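# Line up three dice on the mat by number

## Task

Place all three dice entirely on the mat so their centres form a straight row running directly outward from the midpoint between the two arm bases. Order them by the number on top: smallest closest to that midpoint, largest farthest. Each die must still show the number it shows now and must rest flat on one face. The arrangement must hold without the robot, so release the dice and move the grippers away at the end.

## Robot and tools

Robot: two UR12e-type arms, left_arm and right_arm, each with a two-finger parallel gripper and a wrist fisheye camera (cam_left_wrist, cam_right_wrist, both 616x616 pixels).

Scene frame: origin on the table surface between the arms, +z up, +x out across the table, left_arm on the +y side. The names left and right do not tell you which side of an image something is on. Base of left_arm: (+0.024, +0.602, 0) m, quat_wxyz (+0.997, 0, 0, -0.075). Base of right_arm: (+0.063, -0.584, 0) m, quat_wxyz (+1.000, 0, 0, +0.010). Their midpoint is about (0.044, 0.009, 0), so the row of dice should run roughly along +x starting from there.

Tool execute_actions. Argument actions: a list that is empty (just report the state) or holds exactly one item. A motion item has rows (1 to 15 rows) and optional steps (1 to 15, default 15). Each step is 1/30 s; row k is used on step k, and the final row repeats if steps outnumber rows. A wait item has only steps (up to 300), counted from the previous result, and your reply time eats into it. Optional pictures (true/false) turns camera images in the result on or off. A refused call moves nothing.

Each row is one flat list of 18 numbers, all in [-1, 1], covering both arms even if one stays still: left_arm's six joint values (shoulder pan, shoulder lift, elbow, wrist 1, wrist 2, wrist 3), then its gripper position, force_limit, speed; then the same nine for right_arm.

Joint values are offsets, not poses. They are measured from the joint angles given in the latest result that lists them; before any such result in the scene, or for a second or later call in the same reply, they are measured from where the arm is when the action begins. Rows do not add up: each row is an offset from that same reference. Scale: 1.0 equals 1.326 rad for pan and lift and 1.989 rad for elbow and the three wrists. Sending all zeros is not a hold; it pulls the arm back to the reference angles.

Stated joint ranges (rad). left_arm: pan -3.142..3.142, lift -6.283..6.283, elbow 0.000..3.142, wrists -6.283..6.283 each. right_arm: pan 0.000..6.283, lift -6.283..6.283, elbow -3.142..0.000, wrists -6.283..6.283. A call is rejected if it pushes a joint outward more than 0.010 rad beyond its range; the true end may differ by up to 0.010 rad. Requests beyond the true end are clipped there and reported as "joint sent to its limit" (possibly for an earlier action); no such line does not prove there is room left.

Gripper numbers are absolute settings, not offsets. position: +1 fully open (50 mm gap), about -0.65 pads touching, -1 to grasp (close until blocked). force_limit per pad: -1 about 20 N, 0 about 102 N, +1 about 185 N (actual force may exceed this by about 17 %). speed of gap change: -1 20 mm/s, 0 85, +1 150. To leave a gripper unchanged, resend its current three numbers; a 0 is a real command. New force or speed only take effect after position changes by at least 0.01; to soften a grip, open first.

Motion: commands are smoothed with about 0.17 s lag, and joint speed and acceleration are limited. Per step the target stays within 0.383 rad (pan, lift) or 0.575 rad (others) of the measured angle, and targets are scaled back if they would move the gripper more than 100 mm away. A big move may not be finished when the result arrives. Between calls the arms keep heading to the last row's target until all are nearly still or a step is HELD.

Gripper geometry: fingers point along the gripper's +z and close along its x. end_effector_position is midway between the pads; fingertips extend 17.5 mm beyond. A flat plate juts about 9 cm toward the gripper's -y from the last joint's axis and rotates with it. Turning only wrist 3 moves the pad midpoint on a 25 mm-radius circle.

Results: a state line per arm with end_effector_position (m), end_effector_quat_wxyz and linear/angular velocities in the scene frame (position less exact at long reach); Joint positions and Joint velocities blocks (rad, rad/s) in column order; Wrist force and Wrist torque in the end effector's own axes (offset up to ~5.5 N, noise up to ~3.4 N, saturating near 100 N, pointing from a touched surface into the arm; "no reading" is normal at the start). object_status: 0 moving, 1 blocked while opening, 2 blocked while closing (a grasp), 3 reached target or pads met (usually nothing held). Any new position resets it to 0 briefly. Fingers re-close on their own if grip is lost, except after gripping at force_limit -1, which keeps reporting 2. position_measured in counts: gap ≈ (250 - counts) x 0.202 mm. "joint command not followed" means the clearance check altered joint targets; HELD marks steps where your row was partly or wholly not sent.

Tool zoom_image: camera (cam_left_wrist or cam_right_wrist) and region [x0, y0, x1, y1] in pixels of that camera's latest image, (0,0) top-left, at most 504x504. Intrinsics: cam_left_wrist fisheye K fx 215.8, fy 215.584, cx 310.404, cy 310.865; cam_right_wrist fx 216.996, fy 216.779, cx 309.25, cy 310.69; D=[-0.05,0,0,0], theta_max 95 deg.

Tool read_manual: optional section, only "licences"; returns licence text, no motion.

Tool finished_scene: scene (integer, the current scene's number); ends it irreversibly and grades it. Answering without any tool call ends the run.

Avoid: knocking anything off the table; arms striking or pushing each other; contact torque reaching load limits (pan and lift 300, elbow 136, wrists 49.1 N m, held weight included) or 150 N external force, either of which freezes that arm 10 s; motor heating while holding loads (warning at 70 °C, brakes at 85 °C). Drops, slips, slams and hard presses are penalised. Occasional tugs on held or loose objects may occur.

Each tool is called as name(argument=value, ...), one argument or row to a line, values as JSON.

## Session

execute_actions(
  actions=[],
)

Scene clock: 0.00 s of 4800.00 s.
left_arm: end_effector_position=(+0.0796, -0.1533, +0.3394) position_measured=3 object_status=3 end_effector_quat_wxyz=(-0.258, +0.819, -0.435, -0.271) end_effector_velocity=(-0.000, +0.000, +0.000) end_effector_angular_velocity=(+0.001, -0.000, +0.000) | right_arm: end_effector_position=(+0.8260, -0.6013, +0.3621) position_measured=3 object_status=3 end_effector_quat_wxyz=(-0.495, +0.544, +0.652, -0.184) end_effector_velocity=(-0.001, -0.000, -0.001) end_effector_angular_velocity=(-0.000, +0.003, +0.000)
Joint positions: left_arm=[-1.499 -1.061  1.211 -0.994 -1.844  1.004] | right_arm=[ 3.196 -2.273 -0.988 -2.53   1.94  -0.328]
Joint velocities: left_arm=[-0.    -0.    -0.001  0.001  0.    -0.001] | right_arm=[-0.    -0.    -0.001 -0.001 -0.    -0.   ]
Motor temperatures (°C, as the motors report them): left_arm=[30 29 30 34 33 36] | right_arm=[28 28 26 35 38 35]
Wrist force (N, on the end effector, along its own x y z axes, offset not removed): no reading
Wrist torque (N m, same axes, about the end effector's origin, offset not removed): no reading

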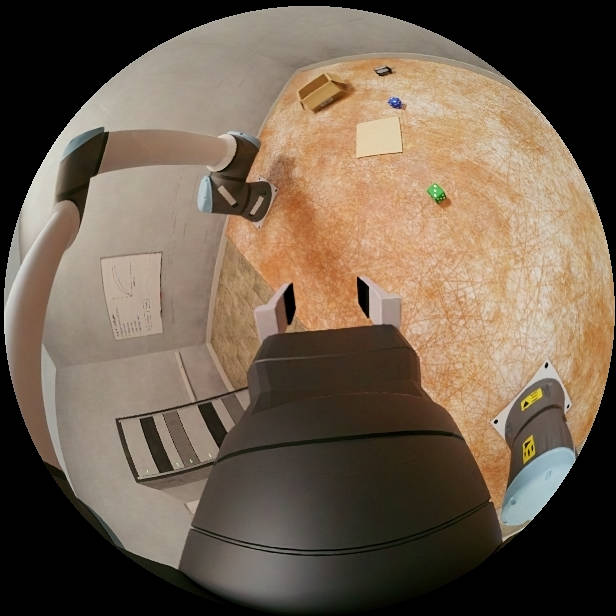

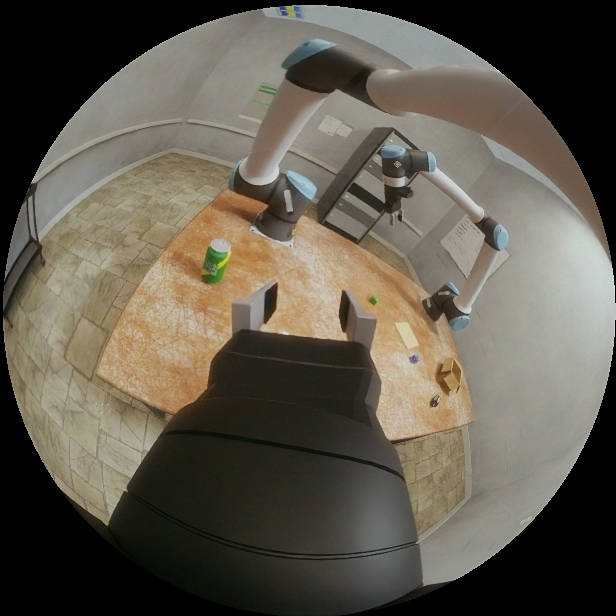

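zoom_image(
  camera="cam_left_wrist",
  region=[290, 55, 470, 215],
)

zoom_image(
  camera="cam_right_wrist",
  region=[230, 240, 390, 360],
)

zoom_image(
  camera="cam_left_wrist",
  region=[250, 230, 410, 350],
)

zoom_image(
  camera="cam_left_wrist",
  region=[440, 100, 616, 400],
)

Region (290, 55, 470, 215) of cam_left_wrist's 616x616 image, scaled by 2.800, with more detail than that image has.

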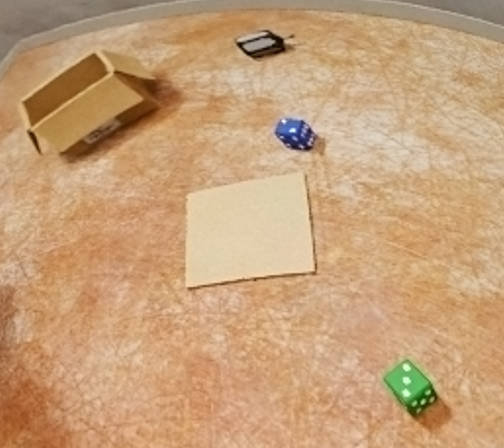

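Region (230, 240, 390, 360) of cam_right_wrist's 616x616 image, scaled by 3.150, with more detail than that image has; it fills the top 378 rows of this view, and the rest is white.

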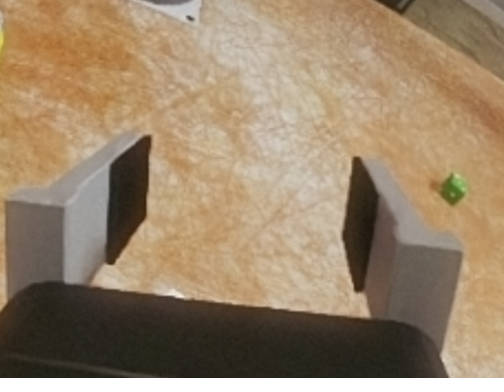

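Region (250, 230, 410, 350) of cam_left_wrist's 616x616 image, scaled by 3.150, with more detail than that image has; it fills the top 378 rows of this view, and the rest is white.

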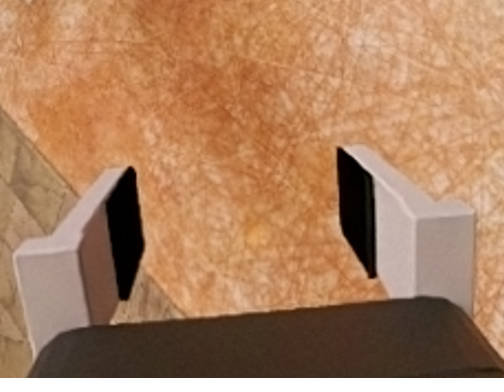

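Region (440, 100, 616, 400) of cam_left_wrist's 616x616 image, scaled by 1.680, with more detail than that image has; it fills the left 296 columns of this view, and the rest is white.

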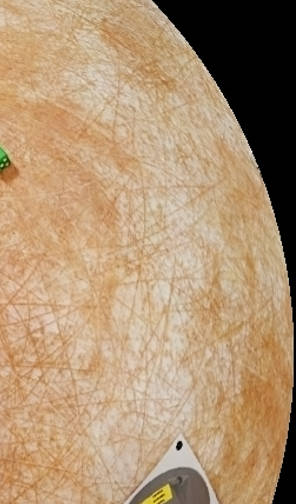

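zoom_image(
  camera="cam_left_wrist",
  region=[416, 174, 460, 214],
)

zoom_image(
  camera="cam_left_wrist",
  region=[374, 84, 418, 124],
)

Region (416, 174, 460, 214) of cam_left_wrist's 616x616 image, scaled by 11.455, with more detail than that image has; it fills the top 458 rows of this view, and the rest is white.

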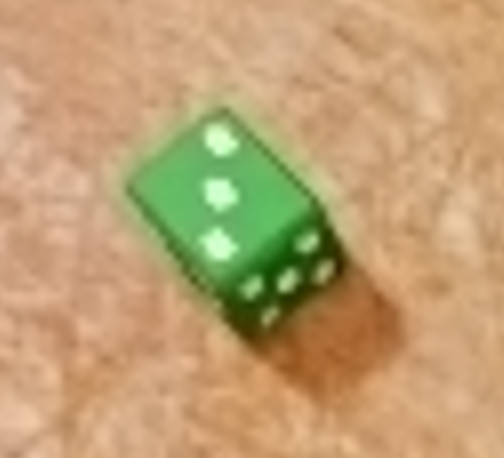

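Region (374, 84, 418, 124) of cam_left_wrist's 616x616 image, scaled by 11.455, with more detail than that image has; it fills the top 458 rows of this view, and the rest is white.

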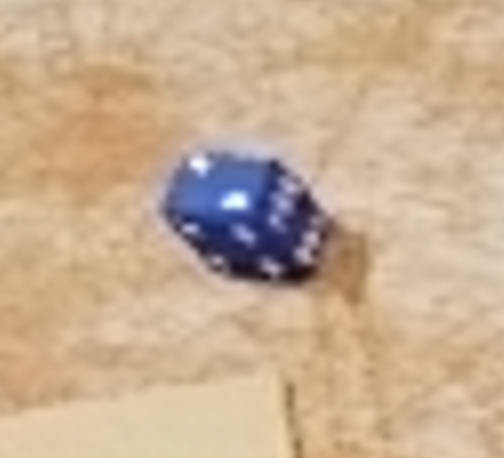

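execute_actions(
  actions=[
    {"rows": [[0.0059,-0.0116,0.0195,-0.03,0.0069,-0.0126,1,-0.4,0, 0.0155,0.0275,-0.0304,0.0392,-0.0093,0.0105,1,-0.4,0],[0.0141,-0.0279,0.0469,-0.0721,0.0165,-0.0302,1,-0.4,0, 0.0371,0.0659,-0.073,0.0942,-0.0223,0.0251,1,-0.4,0],[0.0223,-0.0442,0.0742,-0.1142,0.0261,-0.0479,1,-0.4,0, 0.0587,0.1043,-0.1156,0.1491,-0.0353,0.0398,1,-0.4,0],[0.0305,-0.0605,0.1016,-0.1563,0.0357,-0.0655,1,-0.4,0, 0.0803,0.1427,-0.1582,0.2041,-0.0483,0.0544,1,-0.4,0],[0.0387,-0.0768,0.1289,-0.1983,0.0453,-0.0831,1,-0.4,0, 0.102,0.1812,-0.2008,0.259,-0.0612,0.0691,1,-0.4,0],[0.0469,-0.093,0.1563,-0.2404,0.055,-0.1008,1,-0.4,0, 0.1236,0.2196,-0.2434,0.314,-0.0742,0.0837,1,-0.4,0],[0.0551,-0.1093,0.1836,-0.2825,0.0646,-0.1184,1,-0.4,0, 0.1452,0.258,-0.286,0.3689,-0.0872,0.0984,1,-0.4,0],[0.0633,-0.1256,0.211,-0.3245,0.0742,-0.136,1,-0.4,0, 0.1669,0.2965,-0.3286,0.4238,-0.1002,0.113,1,-0.4,0],[0.0716,-0.1419,0.2383,-0.3666,0.0838,-0.1537,1,-0.4,0, 0.1885,0.3349,-0.3712,0.4788,-0.1132,0.1277,1,-0.4,0],[0.0798,-0.1582,0.2657,-0.4087,0.0934,-0.1713,1,-0.4,0, 0.2101,0.3733,-0.4138,0.5337,-0.1262,0.1423,1,-0.4,0],[0.088,-0.1745,0.293,-0.4508,0.1031,-0.1889,1,-0.4,0, 0.2318,0.4118,-0.4565,0.5887,-0.1392,0.157,1,-0.4,0],[0.0962,-0.1907,0.3204,-0.4928,0.1127,-0.2066,1,-0.4,0, 0.2534,0.4502,-0.4991,0.6436,-0.1522,0.1716,1,-0.4,0],[0.1044,-0.207,0.3477,-0.5349,0.1223,-0.2242,1,-0.4,0, 0.275,0.4886,-0.5417,0.6986,-0.1652,0.1863,1,-0.4,0],[0.1114,-0.221,0.3712,-0.571,0.1305,-0.2393,1,-0.4,0, 0.2936,0.5216,-0.5782,0.7457,-0.1763,0.1988,1,-0.4,0],[0.1173,-0.2326,0.3907,-0.6010,0.1374,-0.2519,1,-0.4,0, 0.3090,0.5490,-0.6086,0.7849,-0.1856,0.2093,1,-0.4,0]], "steps": 15},
  ],
  pictures=false,
)

execute_actions(
  actions=[
    {"steps": 24},
  ],
)

zoom_image(
  camera="cam_left_wrist",
  region=[250, 230, 410, 350],
)

zoom_image(
  camera="cam_right_wrist",
  region=[230, 240, 390, 360],
)

Scene clock: 78.50 s of 4800.00 s.
left_arm: end_effector_position=(+0.2229, -0.0972, +0.1887) position_measured=3 object_status=3 end_effector_quat_wxyz=(-0.089, +0.952, -0.284, -0.065) end_effector_velocity=(+0.347, +0.239, -0.326) end_effector_angular_velocity=(-1.357, -0.792, +1.162) | right_arm: end_effector_position=(+0.6911, -0.5026, +0.2384) position_measured=3 object_status=3 end_effector_quat_wxyz=(-0.173, +0.550, +0.805, -0.138) end_effector_velocity=(-0.425, +0.111, -0.317) end_effector_angular_velocity=(-0.313, -1.547, +0.309)
Joint positions: left_arm=[-1.379 -1.295  1.782 -1.846 -1.636  0.629] | right_arm=[ 3.473 -1.79  -1.767 -1.587  1.689 -0.046]
Joint velocities: left_arm=[ 0.306 -0.612  1.562 -2.404  0.538 -0.994] | right_arm=[ 0.668  1.186 -1.957  2.195 -0.601  0.677]
Motor temperatures (°C, as the motors report them): left_arm=[30 29 31 34 33 36] | right_arm=[28 28 26 35 38 35]
Wrist force (N, on the end effector, along its own x y z axes, offset not removed): left_arm=[3.1 -2.7 2.0] | right_arm=[1.8 0.6 -4.3]
Wrist torque (N m, same axes, about the end effector's origin, offset not removed): left_arm=[-0.62 -0.45 -0.48] | right_arm=[0.00 -0.19 0.21]
Steps of this call (steps 1 to 90: nothing new was sent; then 75.00 s passed at rest; steps 91 to 105: all 15 steps of this action). Readings (joint positions | what the end effector reports):
91: left_arm=[-1.499 -1.061 1.211 -0.995 -1.844 1.004] | right_arm=[3.196 -2.272 -0.989 -2.529 1.939 -0.328] | left_arm position_measured=3 object_status=3 | right_arm position_measured=3 object_status=3
92: left_arm=[-1.497 -1.064 1.218 -1.003 -1.841 0.999] | right_arm=[3.200 -2.267 -0.997 -2.520 1.936 -0.324] | left_arm position_measured=3 object_status=3 | right_arm position_measured=3 object_status=3
94: left_arm=[-1.488 -1.082 1.257 -1.059 -1.825 0.972] | right_arm=[3.223 -2.229 -1.053 -2.452 1.915 -0.300] | left_arm position_measured=3 object_status=3 | right_arm position_measured=3 object_status=3
98: left_arm=[-1.453 -1.150 1.418 -1.294 -1.765 0.864] | right_arm=[3.310 -2.079 -1.288 -2.167 1.836 -0.212] | left_arm position_measured=3 object_status=3 | right_arm position_measured=3 object_status=3
105: the state above

Scene clock: 79.30 s of 4800.00 s.
left_arm: end_effector_position=(+0.2633, -0.0681, +0.1500) position_measured=3 object_status=3 end_effector_quat_wxyz=(-0.000, +0.977, -0.211, +0.000) end_effector_velocity=(+0.000, -0.000, +0.000) end_effector_angular_velocity=(-0.001, -0.000, +0.000) | right_arm: end_effector_position=(+0.6299, -0.4805, +0.1700) position_measured=3 object_status=3 end_effector_quat_wxyz=(+0.000, +0.554, +0.832, -0.000) end_effector_velocity=(+0.000, +0.000, +0.000) end_effector_angular_velocity=(+0.000, -0.001, -0.001)
Joint positions: left_arm=[-1.343 -1.369  1.988 -2.189 -1.571  0.503] | right_arm=[ 3.605 -1.545 -2.198 -0.969  1.57   0.088]
Joint velocities: left_arm=[ 0. -0. -0. -0.  0. -0.] | right_arm=[ 0.     0.001 -0.     0.    -0.     0.001]
Motor temperatures (°C, as the motors report them): left_arm=[30 29 31 34 33 36] | right_arm=[28 28 26 35 38 35]
Wrist force (N, on the end effector, along its own x y z axes, offset not removed): left_arm=[0.6 -3.2 4.3] | right_arm=[-1.1 0.3 4.0]
Wrist torque (N m, same axes, about the end effector's origin, offset not removed): left_arm=[-0.68 -0.02 -0.44] | right_arm=[0.12 0.34 0.21]
Steps of this call (steps 1 to 24: the robot went on to your last target). Readings (joint positions | what the end effector reports):
1: left_arm=[-1.370 -1.315 1.833 -1.926 -1.618 0.596] | right_arm=[3.496 -1.750 -1.833 -1.512 1.668 -0.023] | left_arm position_measured=3 object_status=3 | right_arm position_measured=3 object_status=3
2: left_arm=[-1.362 -1.331 1.878 -1.999 -1.604 0.569] | right_arm=[3.521 -1.707 -1.902 -1.433 1.646 0.002] | left_arm position_measured=3 object_status=3 | right_arm position_measured=3 object_status=3
4: left_arm=[-1.352 -1.351 1.936 -2.098 -1.587 0.535] | right_arm=[3.563 -1.629 -2.038 -1.262 1.609 0.045] | left_arm position_measured=3 object_status=3 | right_arm position_measured=3 object_status=3
8: left_arm=[-1.345 -1.365 1.976 -2.169 -1.574 0.511] | right_arm=[3.596 -1.564 -2.162 -1.039 1.579 0.078] | left_arm position_measured=3 object_status=3 | right_arm position_measured=3 object_status=3
24: the state above

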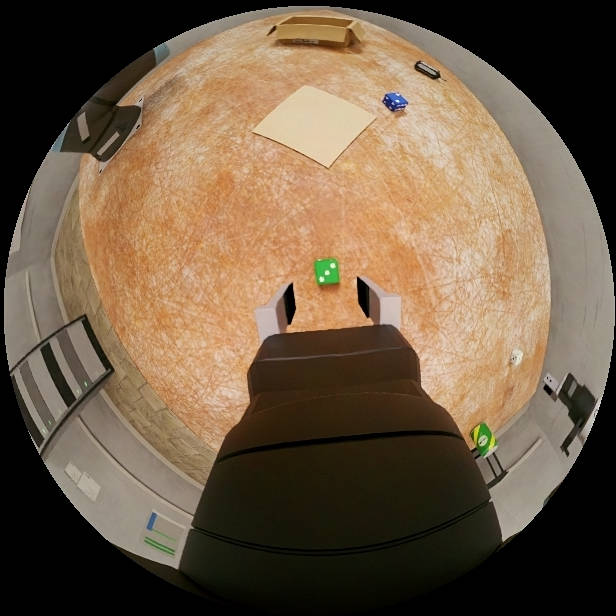

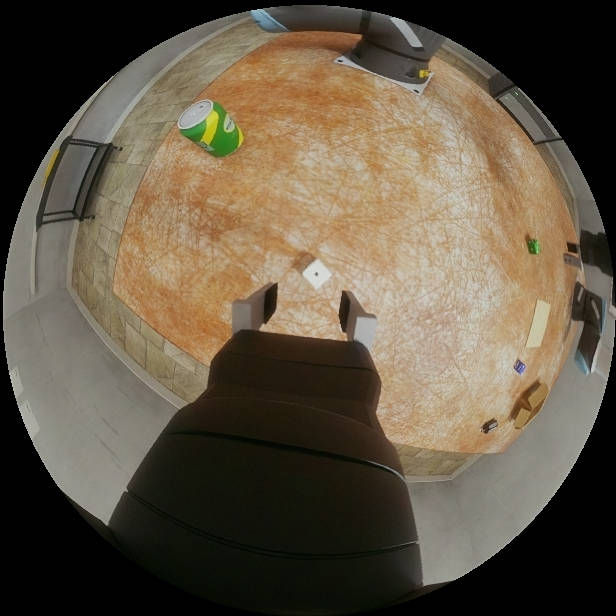

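Region (250, 230, 410, 350) of cam_left_wrist's 616x616 image, scaled by 3.150, with more detail than that image has; it fills the top 378 rows of this view, and the rest is white.

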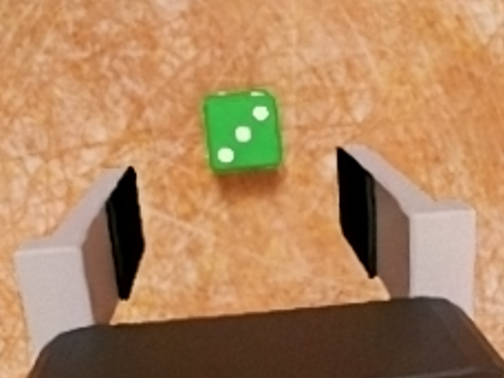

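Region (230, 240, 390, 360) of cam_right_wrist's 616x616 image, scaled by 3.150, with more detail than that image has; it fills the top 378 rows of this view, and the rest is white.

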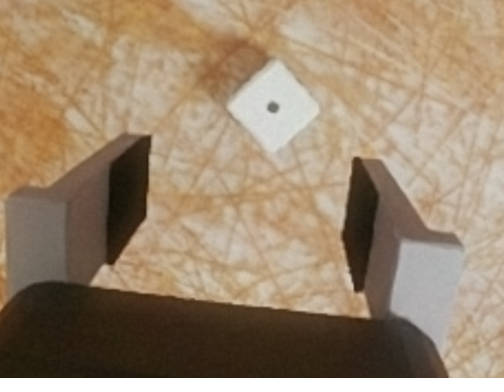

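execute_actions(
  actions=[],
)

Scene clock: 92.50 s of 4800.00 s.
left_arm: end_effector_position=(+0.2634, -0.0681, +0.1499) position_measured=3 object_status=3 end_effector_quat_wxyz=(-0.000, +0.977, -0.211, +0.000) end_effector_velocity=(+0.000, -0.000, +0.000) end_effector_angular_velocity=(-0.001, -0.000, +0.001) | right_arm: end_effector_position=(+0.6299, -0.4804, +0.1700) position_measured=3 object_status=3 end_effector_quat_wxyz=(+0.000, +0.554, +0.832, -0.000) end_effector_velocity=(-0.000, +0.000, -0.000) end_effector_angular_velocity=(-0.000, +0.001, -0.001)
Joint positions: left_arm=[-1.343 -1.369  1.988 -2.19  -1.571  0.503] | right_arm=[ 3.605 -1.545 -2.199 -0.969  1.57   0.088]
Joint velocities: left_arm=[ 0.    -0.    -0.    -0.001  0.    -0.001] | right_arm=[ 0.    -0.     0.    -0.001  0.     0.001]
Motor temperatures (°C, as the motors report them): left_arm=[30 29 31 34 33 36] | right_arm=[28 28 26 35 38 35]
Wrist force (N, on the end effector, along its own x y z axes, offset not removed): left_arm=[1.5 -2.2 1.7] | right_arm=[0.0 1.7 0.5]
Wrist torque (N m, same axes, about the end effector's origin, offset not removed): left_arm=[-0.57 -0.14 -0.48] | right_arm=[0.38 0.08 0.15]
Steps of this call (steps 1 to 15: the robot went on to your last target; steps 16 to 90: nothing new was sent; then 10.20 s passed at rest). Readings (joint positions | what the end effector reports):
1: left_arm=[-1.343 -1.369 1.988 -2.189 -1.571 0.503] | right_arm=[3.605 -1.545 -2.198 -0.969 1.570 0.088] | left_arm position_measured=3 object_status=3 | right_arm position_measured=3 object_status=3
2: left_arm=[-1.343 -1.369 1.988 -2.189 -1.571 0.503] | right_arm=[3.605 -1.545 -2.198 -0.969 1.570 0.088] | left_arm position_measured=3 object_status=3 | right_arm position_measured=3 object_status=3
4: left_arm=[-1.343 -1.369 1.988 -2.190 -1.571 0.503] | right_arm=[3.605 -1.545 -2.198 -0.969 1.570 0.088] | left_arm position_measured=3 object_status=3 | right_arm position_measured=3 object_status=3
8: left_arm=[-1.343 -1.369 1.988 -2.190 -1.571 0.503] | right_arm=[3.605 -1.545 -2.198 -0.969 1.570 0.088] | left_arm position_measured=3 object_status=3 | right_arm position_measured=3 object_status=3
90: the state above
All arms were judged still, so your last target was given up. Only a new action makes them travel on or press farther. Fingers that are still opening or closing keep moving.

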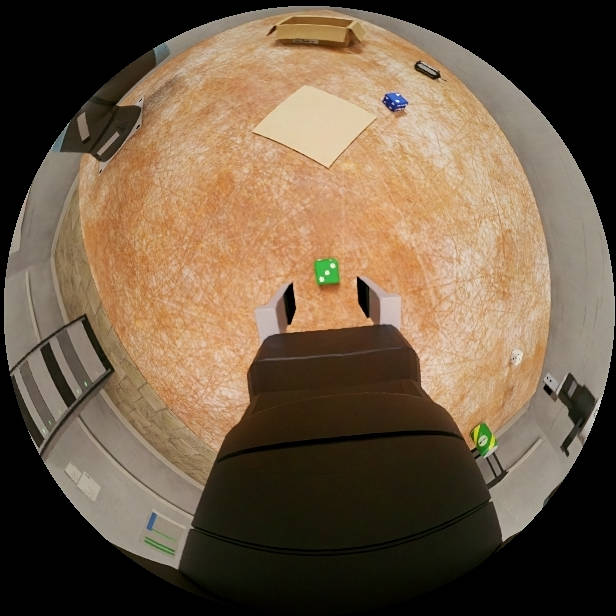

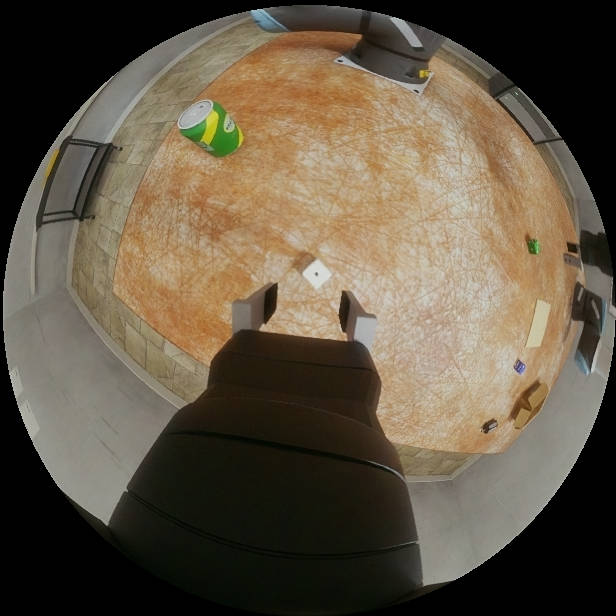

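execute_actions(
  actions=[
    {"rows": [[0.001,0.006,0.002,-0.006,0,0.001,1,-0.4,0, 0.002,-0.003,-0.003,0.005,0,-0.02,1,-0.4,0],[0.003,0.015,0.005,-0.015,0,0.002,1,-0.4,0, 0.005,-0.009,-0.007,0.013,0,-0.054,1,-0.4,0],[0.0045,0.027,0.009,-0.027,0,0.003,1,-0.4,0, 0.0085,-0.016,-0.013,0.024,0,-0.095,1,-0.4,0],[0.0055,0.040,0.0134,-0.040,0,0.0039,1,-0.4,0, 0.0125,-0.0234,-0.0193,0.035,0,-0.14,1,-0.4,0],[0.0055,0.053,0.018,-0.053,0,0.0039,1,-0.4,0, 0.0167,-0.031,-0.026,0.0465,0,-0.187,1,-0.4,0],[0.0055,0.066,0.022,-0.066,0,0.0039,1,-0.4,0, 0.0208,-0.039,-0.032,0.058,0,-0.233,1,-0.4,0],[0.0055,0.078,0.0263,-0.0785,0,0.0039,1,-0.4,0, 0.0246,-0.046,-0.038,0.0687,0,-0.276,1,-0.4,0],[0.0055,0.089,0.030,-0.0895,0,0.0039,1,-0.4,0, 0.028,-0.0525,-0.0433,0.0783,0,-0.314,1,-0.4,0],[0.0055,0.098,0.033,-0.0985,0,0.0039,1,-0.4,0, 0.031,-0.058,-0.0477,0.086,0,-0.346,1,-0.4,0],[0.0055,0.105,0.0355,-0.1057,0,0.0039,1,-0.4,0, 0.033,-0.062,-0.051,0.0925,0,-0.372,1,-0.4,0],[0.0055,0.111,0.0374,-0.1116,0,0.0039,1,-0.4,0, 0.035,-0.0655,-0.054,0.0977,0,-0.392,1,-0.4,0],[0.0055,0.1146,0.0386,-0.115,0,0.0039,1,-0.4,0, 0.036,-0.0675,-0.0558,0.1007,0,-0.405,1,-0.4,0],[0.0055,0.1169,0.0394,-0.1175,0,0.0039,1,-0.4,0, 0.0368,-0.0689,-0.0569,0.1028,0,-0.4129,1,-0.4,0]], "steps": 15},
  ],
  pictures=false,
)

execute_actions(
  actions=[
    {"steps": 15},
  ],
)

Scene clock: 114.57 s of 4800.00 s.
left_arm: end_effector_position=(+0.2686, -0.0689, +0.0361) position_measured=3 object_status=3 end_effector_quat_wxyz=(-0.000, +0.977, -0.211, +0.000) end_effector_velocity=(+0.000, +0.006, -0.120) end_effector_angular_velocity=(-0.007, -0.001, -0.000) | right_arm: end_effector_position=(+0.6226, -0.4764, +0.0876) position_measured=3 object_status=3 end_effector_quat_wxyz=(-0.000, +0.200, +0.980, -0.000) end_effector_velocity=(-0.004, +0.003, -0.085) end_effector_angular_velocity=(+0.001, -0.001, +1.062)
Joint positions: left_arm=[-1.336 -1.228  2.059 -2.401 -1.571  0.511] | right_arm=[ 3.65  -1.628 -2.301 -0.783  1.57  -0.639]
Joint velocities: left_arm=[ 0.001  0.155  0.076 -0.238  0.001  0.001] | right_arm=[ 0.046 -0.091 -0.113  0.206  0.    -1.016]
Motor temperatures (°C, as the motors report them): left_arm=[30 29 31 34 33 36] | right_arm=[28 28 26 35 38 35]
Wrist force (N, on the end effector, along its own x y z axes, offset not removed): left_arm=[0.2 -2.5 4.2] | right_arm=[1.5 0.0 2.1]
Wrist torque (N m, same axes, about the end effector's origin, offset not removed): left_arm=[-0.51 0.04 -0.39] | right_arm=[0.18 -0.10 -0.09]
Steps of this call (steps 1 to 90: nothing new was sent; then 18.57 s passed at rest; steps 91 to 105: all 15 steps of this action). Readings (joint positions | what the end effector reports):
91: left_arm=[-1.343 -1.369 1.988 -2.190 -1.571 0.503] | right_arm=[3.605 -1.545 -2.199 -0.968 1.570 0.088] | left_arm position_measured=3 object_status=3 | right_arm position_measured=3 object_status=3
92: left_arm=[-1.343 -1.368 1.989 -2.192 -1.571 0.503] | right_arm=[3.606 -1.546 -2.200 -0.966 1.570 0.081] | left_arm position_measured=3 object_status=3 | right_arm position_measured=3 object_status=3
94: left_arm=[-1.341 -1.357 1.994 -2.208 -1.571 0.505] | right_arm=[3.610 -1.552 -2.208 -0.952 1.570 0.036] | left_arm position_measured=3 object_status=3 | right_arm position_measured=3 object_status=3
98: left_arm=[-1.337 -1.307 2.020 -2.281 -1.571 0.510] | right_arm=[3.625 -1.582 -2.244 -0.888 1.570 -0.189] | left_arm position_measured=3 object_status=3 | right_arm position_measured=3 object_status=3
105: the state above

Scene clock: 115.07 s of 4800.00 s.
left_arm: end_effector_position=(+0.2686, -0.0684, +0.0252) position_measured=3 object_status=3 end_effector_quat_wxyz=(+0.000, +0.977, -0.211, +0.000) end_effector_velocity=(+0.000, -0.000, -0.000) end_effector_angular_velocity=(-0.001, -0.001, +0.001) | right_arm: end_effector_position=(+0.6223, -0.4760, +0.0800) position_measured=3 object_status=3 end_effector_quat_wxyz=(+0.000, +0.152, +0.988, -0.000) end_effector_velocity=(-0.001, +0.000, -0.001) end_effector_angular_velocity=(+0.000, -0.000, +0.006)
Joint positions: left_arm=[-1.336 -1.214  2.066 -2.423 -1.571  0.511] | right_arm=[ 3.654 -1.636 -2.312 -0.764  1.57  -0.732]
Joint velocities: left_arm=[-0.     0.001  0.    -0.002  0.001 -0.001] | right_arm=[ 0.001  0.    -0.002  0.002 -0.    -0.004]
Motor temperatures (°C, as the motors report them): left_arm=[30 29 31 34 33 36] | right_arm=[28 28 26 35 38 35]
Wrist force (N, on the end effector, along its own x y z axes, offset not removed): left_arm=[0.0 -2.9 2.3] | right_arm=[-0.7 -0.9 -3.8]
Wrist torque (N m, same axes, about the end effector's origin, offset not removed): left_arm=[-0.64 0.13 -0.40] | right_arm=[-0.13 0.10 0.25]
Steps of this call (steps 1 to 15: the robot went on to your last target). Readings (joint positions | what the end effector reports):
1: left_arm=[-1.336 -1.224 2.062 -2.408 -1.571 0.511] | right_arm=[3.651 -1.631 -2.305 -0.778 1.570 -0.668] | left_arm position_measured=3 object_status=3 | right_arm position_measured=3 object_status=3
2: left_arm=[-1.336 -1.221 2.063 -2.413 -1.571 0.511] | right_arm=[3.652 -1.633 -2.307 -0.773 1.570 -0.688] | left_arm position_measured=3 object_status=3 | right_arm position_measured=3 object_status=3
4: left_arm=[-1.336 -1.218 2.065 -2.418 -1.571 0.511] | right_arm=[3.653 -1.635 -2.309 -0.769 1.570 -0.711] | left_arm position_measured=3 object_status=3 | right_arm position_measured=3 object_status=3
8: left_arm=[-1.336 -1.215 2.066 -2.422 -1.571 0.511] | right_arm=[3.654 -1.636 -2.311 -0.765 1.570 -0.728] | left_arm position_measured=3 object_status=3 | right_arm position_measured=3 object_status=3
15: the state above

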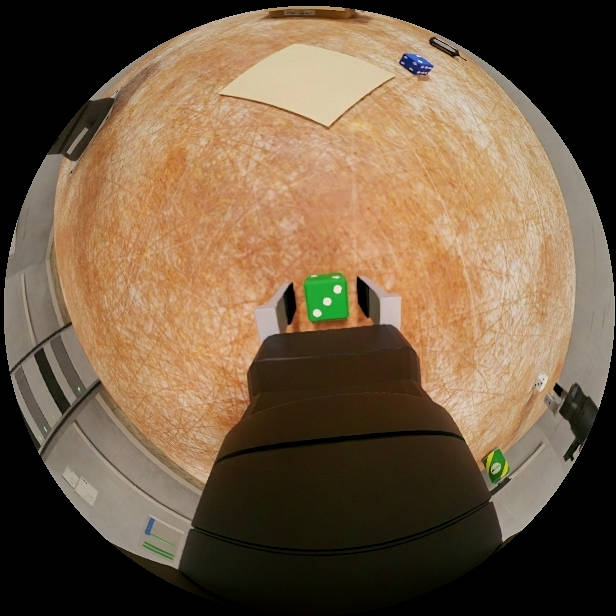

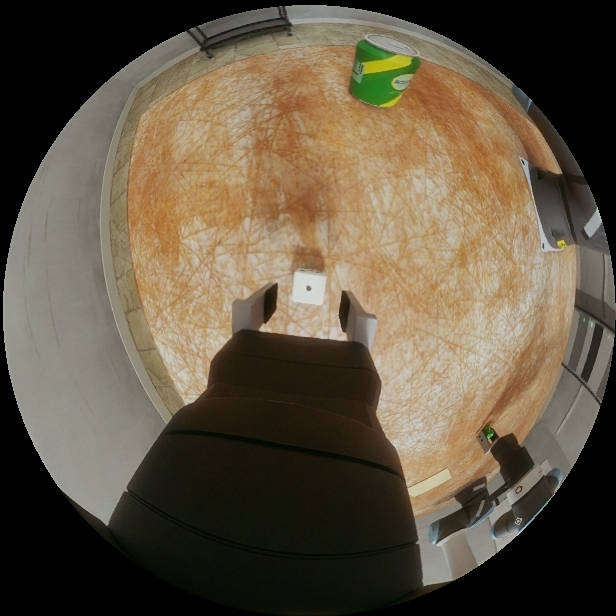

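execute_actions(
  actions=[
    {"rows": [[0,0,0,0,0,0,-1,-0.4,0, 0,-0.005,-0.0013,0.0046,0,0,1,-0.4,0],[0,0,0,0,0,0,-1,-0.4,0, 0,-0.013,-0.0034,0.012,0,0,1,-0.4,0],[0,0,0,0,0,0,-1,-0.4,0, 0,-0.023,-0.006,0.021,0,0,1,-0.4,0],[0,0,0,0,0,0,-1,-0.4,0, 0,-0.034,-0.009,0.0315,0,0,1,-0.4,0],[0,0,0,0,0,0,-1,-0.4,0, 0,-0.045,-0.0118,0.0417,0,0,1,-0.4,0],[0,0,0,0,0,0,-1,-0.4,0, 0,-0.055,-0.0144,0.051,0,0,1,-0.4,0],[0,0,0,0,0,0,-1,-0.4,0, 0,-0.063,-0.0165,0.0585,0,0,1,-0.4,0],[0,0,0,0,0,0,-1,-0.4,0, 0,-0.0685,-0.018,0.0635,0,0,1,-0.4,0],[0,0,0,0,0,0,-1,-0.4,0, 0,-0.0715,-0.0187,0.0663,0,0,1,-0.4,0]], "steps": 15},
  ],
  pictures=false,
)

execute_actions(
  actions=[
    {"steps": 8},
  ],
)

Scene clock: 119.67 s of 4800.00 s.
left_arm: end_effector_position=(+0.2686, -0.0684, +0.0252) position_measured=106 object_status=2 end_effector_quat_wxyz=(+0.000, +0.977, -0.211, +0.000) end_effector_velocity=(+0.000, +0.000, -0.000) end_effector_angular_velocity=(+0.000, +0.001, -0.000) | right_arm: end_effector_position=(+0.6223, -0.4760, +0.0270) position_measured=3 object_status=3 end_effector_quat_wxyz=(-0.000, +0.152, +0.988, -0.000) end_effector_velocity=(-0.001, +0.001, -0.023) end_effector_angular_velocity=(+0.001, -0.002, +0.002)
Joint positions: left_arm=[-1.336 -1.214  2.066 -2.423 -1.571  0.511] | right_arm=[ 3.654 -1.728 -2.347 -0.638  1.57  -0.732]
Joint velocities: left_arm=[ 0.001 -0.     0.    -0.    -0.001  0.001] | right_arm=[ 0.002 -0.041 -0.015  0.058  0.    -0.   ]
Motor temperatures (°C, as the motors report them): left_arm=[30 29 31 34 33 36] | right_arm=[28 28 26 35 38 35]
Wrist force (N, on the end effector, along its own x y z axes, offset not removed): left_arm=[-0.2 -2.7 2.2] | right_arm=[-5.1 2.0 3.8]
Wrist torque (N m, same axes, about the end effector's origin, offset not removed): left_arm=[-0.65 0.17 -0.42] | right_arm=[0.67 1.04 0.25]
Steps of this call (steps 1 to 15: the robot went on to your last target; steps 16 to 90: nothing new was sent; then 1.10 s passed at rest; steps 91 to 105: all 15 steps of this action). Readings (joint positions | what the end effector reports):
91: left_arm=[-1.336 -1.214 2.066 -2.423 -1.571 0.511] | right_arm=[3.654 -1.637 -2.312 -0.764 1.570 -0.733] | left_arm position_measured=10 object_status=0 | right_arm position_measured=3 object_status=3
92: left_arm=[-1.336 -1.214 2.066 -2.423 -1.571 0.511] | right_arm=[3.654 -1.638 -2.312 -0.762 1.570 -0.733] | left_arm position_measured=24 object_status=0 | right_arm position_measured=3 object_status=3
94: left_arm=[-1.336 -1.214 2.066 -2.423 -1.571 0.511] | right_arm=[3.654 -1.647 -2.316 -0.749 1.570 -0.733] | left_arm position_measured=52 object_status=0 | right_arm position_measured=3 object_status=3
98: left_arm=[-1.336 -1.214 2.066 -2.423 -1.571 0.511] | right_arm=[3.654 -1.688 -2.332 -0.693 1.570 -0.733] | left_arm position_measured=106 object_status=0 | right_arm position_measured=3 object_status=3
105: the state above

Scene clock: 119.93 s of 4800.00 s.
left_arm: end_effector_position=(+0.2686, -0.0684, +0.0252) position_measured=106 object_status=2 end_effector_quat_wxyz=(+0.000, +0.977, -0.211, +0.000) end_effector_velocity=(+0.000, +0.000, +0.000) end_effector_angular_velocity=(+0.001, +0.000, -0.000) | right_arm: end_effector_position=(+0.6222, -0.4760, +0.0251) position_measured=3 object_status=3 end_effector_quat_wxyz=(+0.000, +0.152, +0.988, -0.000) end_effector_velocity=(-0.000, +0.000, -0.001) end_effector_angular_velocity=(-0.001, +0.001, -0.000)
Joint positions: left_arm=[-1.336 -1.214  2.066 -2.423 -1.571  0.511] | right_arm=[ 3.654 -1.731 -2.349 -0.633  1.57  -0.732]
Joint velocities: left_arm=[ 0.    -0.    -0.     0.001 -0.     0.001] | right_arm=[ 0.    -0.003 -0.     0.002  0.     0.   ]
Motor temperatures (°C, as the motors report them): left_arm=[30 29 31 34 33 36] | right_arm=[28 28 26 35 38 35]
Wrist force (N, on the end effector, along its own x y z axes, offset not removed): left_arm=[0.9 -4.2 2.0] | right_arm=[-2.0 -0.3 0.0]
Wrist torque (N m, same axes, about the end effector's origin, offset not removed): left_arm=[-0.87 -0.06 -0.41] | right_arm=[-0.03 0.57 0.07]
Steps of this call (steps 1 to 8: the robot went on to your last target). Readings (joint positions | what the end effector reports):
1: left_arm=[-1.336 -1.214 2.066 -2.423 -1.571 0.511] | right_arm=[3.654 -1.729 -2.348 -0.636 1.570 -0.732] | left_arm position_measured=106 object_status=2 | right_arm position_measured=3 object_status=3
2: left_arm=[-1.336 -1.214 2.066 -2.423 -1.571 0.511] | right_arm=[3.654 -1.729 -2.348 -0.635 1.570 -0.732] | left_arm position_measured=106 object_status=2 | right_arm position_measured=3 object_status=3
4: left_arm=[-1.336 -1.214 2.066 -2.423 -1.571 0.511] | right_arm=[3.654 -1.730 -2.348 -0.634 1.570 -0.732] | left_arm position_measured=106 object_status=2 | right_arm position_measured=3 object_status=3
8: the state above

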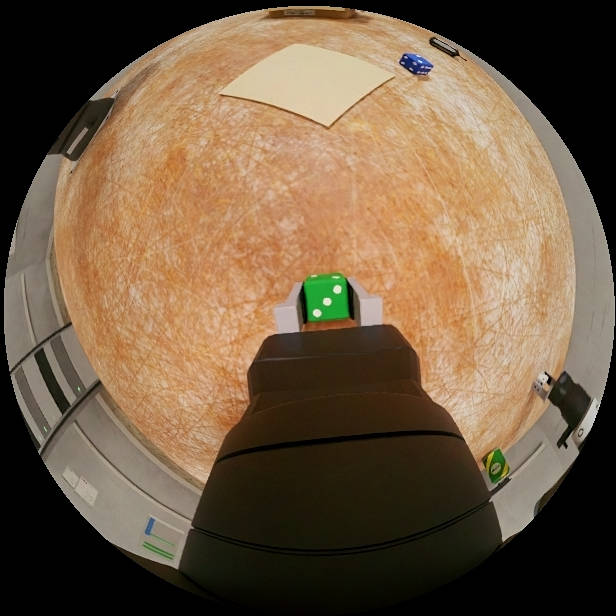

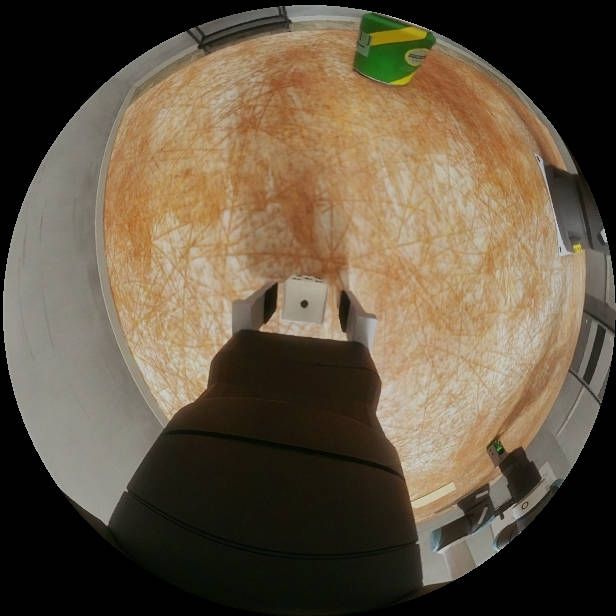

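execute_actions(
  actions=[
    {"rows": [[0,-0.006,0.002,0.002,0,0,-1,-0.4,0, 0,0,0,0,0,0,-1,-0.4,0],[0,-0.017,0.006,0.005,0,0,-1,-0.4,0, 0,0,0,0,0,0,-1,-0.4,0],[0.004,-0.034,0.013,0.010,0,0.01,-1,-0.4,0, 0,0,0,0,0,0,-1,-0.4,0],[0.013,-0.056,0.021,0.016,0,0.031,-1,-0.4,0, 0,0,0,0,0,0,-1,-0.4,0],[0.029,-0.081,0.0306,0.0237,0,0.068,-1,-0.4,0, 0,0,0,0,0,0,-1,-0.4,0],[0.048,-0.109,0.041,0.032,0,0.115,-1,-0.4,0, 0,0,0,0,0,0,-1,-0.4,0],[0.072,-0.137,0.0516,0.04,0,0.172,-1,-0.4,0, 0,0,0,0,0,0,-1,-0.4,0],[0.097,-0.165,0.062,0.048,0,0.23,-1,-0.4,0, 0,0,0,0,0,0,-1,-0.4,0],[0.123,-0.191,0.072,0.0555,0,0.293,-1,-0.4,0, 0,0,0,0,0,0,-1,-0.4,0],[0.148,-0.216,0.081,0.063,0,0.35,-1,-0.4,0, 0,0,0,0,0,0,-1,-0.4,0],[0.172,-0.238,0.0896,0.069,0,0.408,-1,-0.4,0, 0,0,0,0,0,0,-1,-0.4,0],[0.192,-0.255,0.096,0.074,0,0.455,-1,-0.4,0, 0,0,0,0,0,0,-1,-0.4,0],[0.207,-0.269,0.101,0.078,0,0.492,-1,-0.4,0, 0,0,0,0,0,0,-1,-0.4,0],[0.216,-0.277,0.104,0.0806,0,0.513,-1,-0.4,0, 0,0,0,0,0,0,-1,-0.4,0],[0.2203,-0.2804,0.1054,0.0816,0,0.5231,-1,-0.4,0, 0,0,0,0,0,0,-1,-0.4,0]], "steps": 15},
  ],
  pictures=false,
)

execute_actions(
  actions=[
    {"steps": 22},
  ],
)

Scene clock: 140.10 s of 4800.00 s.
left_arm: end_effector_position=(+0.3720, +0.0919, +0.1071) position_measured=106 object_status=2 end_effector_quat_wxyz=(-0.001, +0.912, -0.409, -0.001) end_effector_velocity=(+0.315, +0.509, +0.171) end_effector_angular_velocity=(-0.002, +0.009, -1.660) | right_arm: end_effector_position=(+0.6222, -0.4760, +0.0250) position_measured=106 object_status=2 end_effector_quat_wxyz=(+0.000, +0.152, +0.988, -0.000) end_effector_velocity=(-0.001, +0.000, -0.000) end_effector_angular_velocity=(-0.001, +0.001, +0.001)
Joint positions: left_arm=[-1.147 -1.483  2.22  -2.304 -1.571  1.118] | right_arm=[ 3.654 -1.731 -2.349 -0.633  1.57  -0.732]
Joint velocities: left_arm=[ 0.709 -0.719  0.405  0.313 -0.     2.369] | right_arm=[ 0.001  0.    -0.001 -0.001  0.     0.   ]
Motor temperatures (°C, as the motors report them): left_arm=[30 29 31 34 33 36] | right_arm=[28 28 26 35 38 35]
Wrist force (N, on the end effector, along its own x y z axes, offset not removed): left_arm=[4.0 -2.4 3.0] | right_arm=[0.9 -0.6 2.8]
Wrist torque (N m, same axes, about the end effector's origin, offset not removed): left_arm=[-0.51 -0.62 -0.51] | right_arm=[0.04 -0.15 0.18]
Steps of this call (steps 1 to 15: the robot went on to your last target; steps 16 to 90: nothing new was sent; then 16.67 s passed at rest; steps 91 to 105: all 15 steps of this action). Readings (joint positions | what the end effector reports):
91: left_arm=[-1.336 -1.214 2.066 -2.423 -1.571 0.511] | right_arm=[3.654 -1.731 -2.349 -0.632 1.570 -0.732] | left_arm position_measured=106 object_status=2 | right_arm position_measured=10 object_status=0
92: left_arm=[-1.336 -1.216 2.067 -2.422 -1.571 0.511] | right_arm=[3.654 -1.731 -2.349 -0.632 1.570 -0.732] | left_arm position_measured=106 object_status=2 | right_arm position_measured=24 object_status=0
94: left_arm=[-1.335 -1.229 2.074 -2.416 -1.571 0.515] | right_arm=[3.654 -1.731 -2.349 -0.632 1.570 -0.732] | left_arm position_measured=106 object_status=2 | right_arm position_measured=52 object_status=0
98: left_arm=[-1.297 -1.308 2.121 -2.380 -1.571 0.627] | right_arm=[3.654 -1.731 -2.349 -0.632 1.570 -0.732] | left_arm position_measured=106 object_status=2 | right_arm position_measured=106 object_status=0
105: the state above

Scene clock: 140.83 s of 4800.00 s.
left_arm: end_effector_position=(+0.4123, +0.1627, +0.1300) position_measured=106 object_status=2 end_effector_quat_wxyz=(-0.000, +0.833, -0.554, +0.000) end_effector_velocity=(+0.000, -0.000, +0.000) end_effector_angular_velocity=(-0.001, -0.001, -0.001) | right_arm: end_effector_position=(+0.6222, -0.4760, +0.0251) position_measured=106 object_status=2 end_effector_quat_wxyz=(+0.000, +0.152, +0.988, -0.000) end_effector_velocity=(-0.000, -0.001, -0.000) end_effector_angular_velocity=(-0.001, +0.001, -0.001)
Joint positions: left_arm=[-1.044 -1.586  2.276 -2.261 -1.571  1.551] | right_arm=[ 3.654 -1.731 -2.349 -0.633  1.57  -0.732]
Joint velocities: left_arm=[ 0.    -0.001  0.    -0.001  0.     0.001] | right_arm=[-0.001 -0.    -0.    -0.001  0.    -0.   ]
Motor temperatures (°C, as the motors report them): left_arm=[30 29 31 34 33 36] | right_arm=[28 28 26 35 38 35]
Wrist force (N, on the end effector, along its own x y z axes, offset not removed): left_arm=[0.6 10.4 5.8] | right_arm=[0.1 4.4 -1.4]
Wrist torque (N m, same axes, about the end effector's origin, offset not removed): left_arm=[-0.53 -0.01 -0.44] | right_arm=[0.77 0.15 0.16]
Steps of this call (steps 1 to 22: the robot went on to your last target). Readings (joint positions | what the end effector reports):
1: left_arm=[-1.123 -1.507 2.233 -2.293 -1.571 1.200] | right_arm=[3.654 -1.731 -2.349 -0.633 1.570 -0.732] | left_arm position_measured=106 object_status=2 | right_arm position_measured=106 object_status=2
2: left_arm=[-1.101 -1.529 2.245 -2.284 -1.571 1.283] | right_arm=[3.654 -1.731 -2.349 -0.633 1.570 -0.732] | left_arm position_measured=106 object_status=2 | right_arm position_measured=106 object_status=2
4: left_arm=[-1.071 -1.558 2.261 -2.272 -1.571 1.417] | right_arm=[3.654 -1.731 -2.349 -0.633 1.570 -0.732] | left_arm position_measured=106 object_status=2 | right_arm position_measured=106 object_status=2
8: left_arm=[-1.050 -1.580 2.273 -2.263 -1.571 1.520] | right_arm=[3.654 -1.731 -2.349 -0.633 1.570 -0.732] | left_arm position_measured=106 object_status=2 | right_arm position_measured=106 object_status=2
22: the state above

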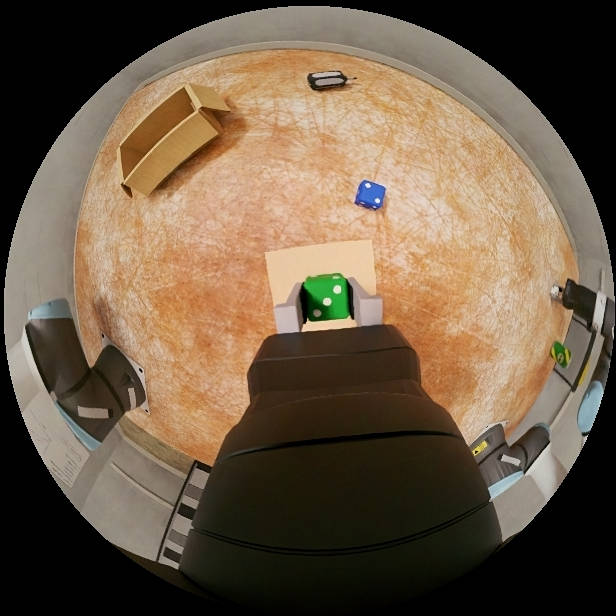

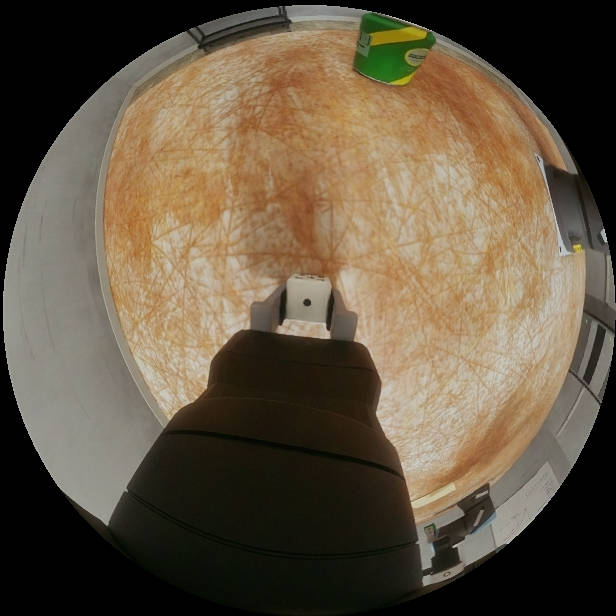

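zoom_image(
  camera="cam_left_wrist",
  region=[240, 170, 400, 330],
)

Region (240, 170, 400, 330) of cam_left_wrist's 616x616 image, scaled by 3.150, with more detail than that image has.

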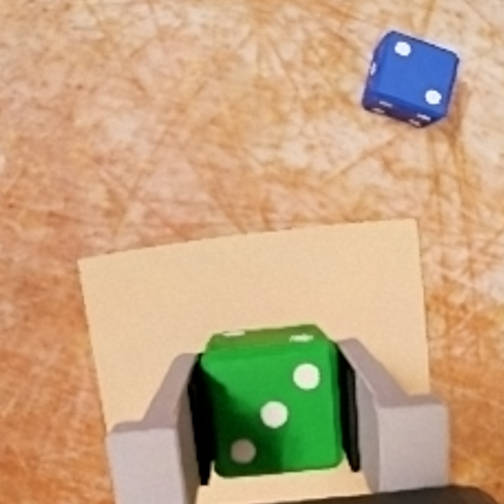

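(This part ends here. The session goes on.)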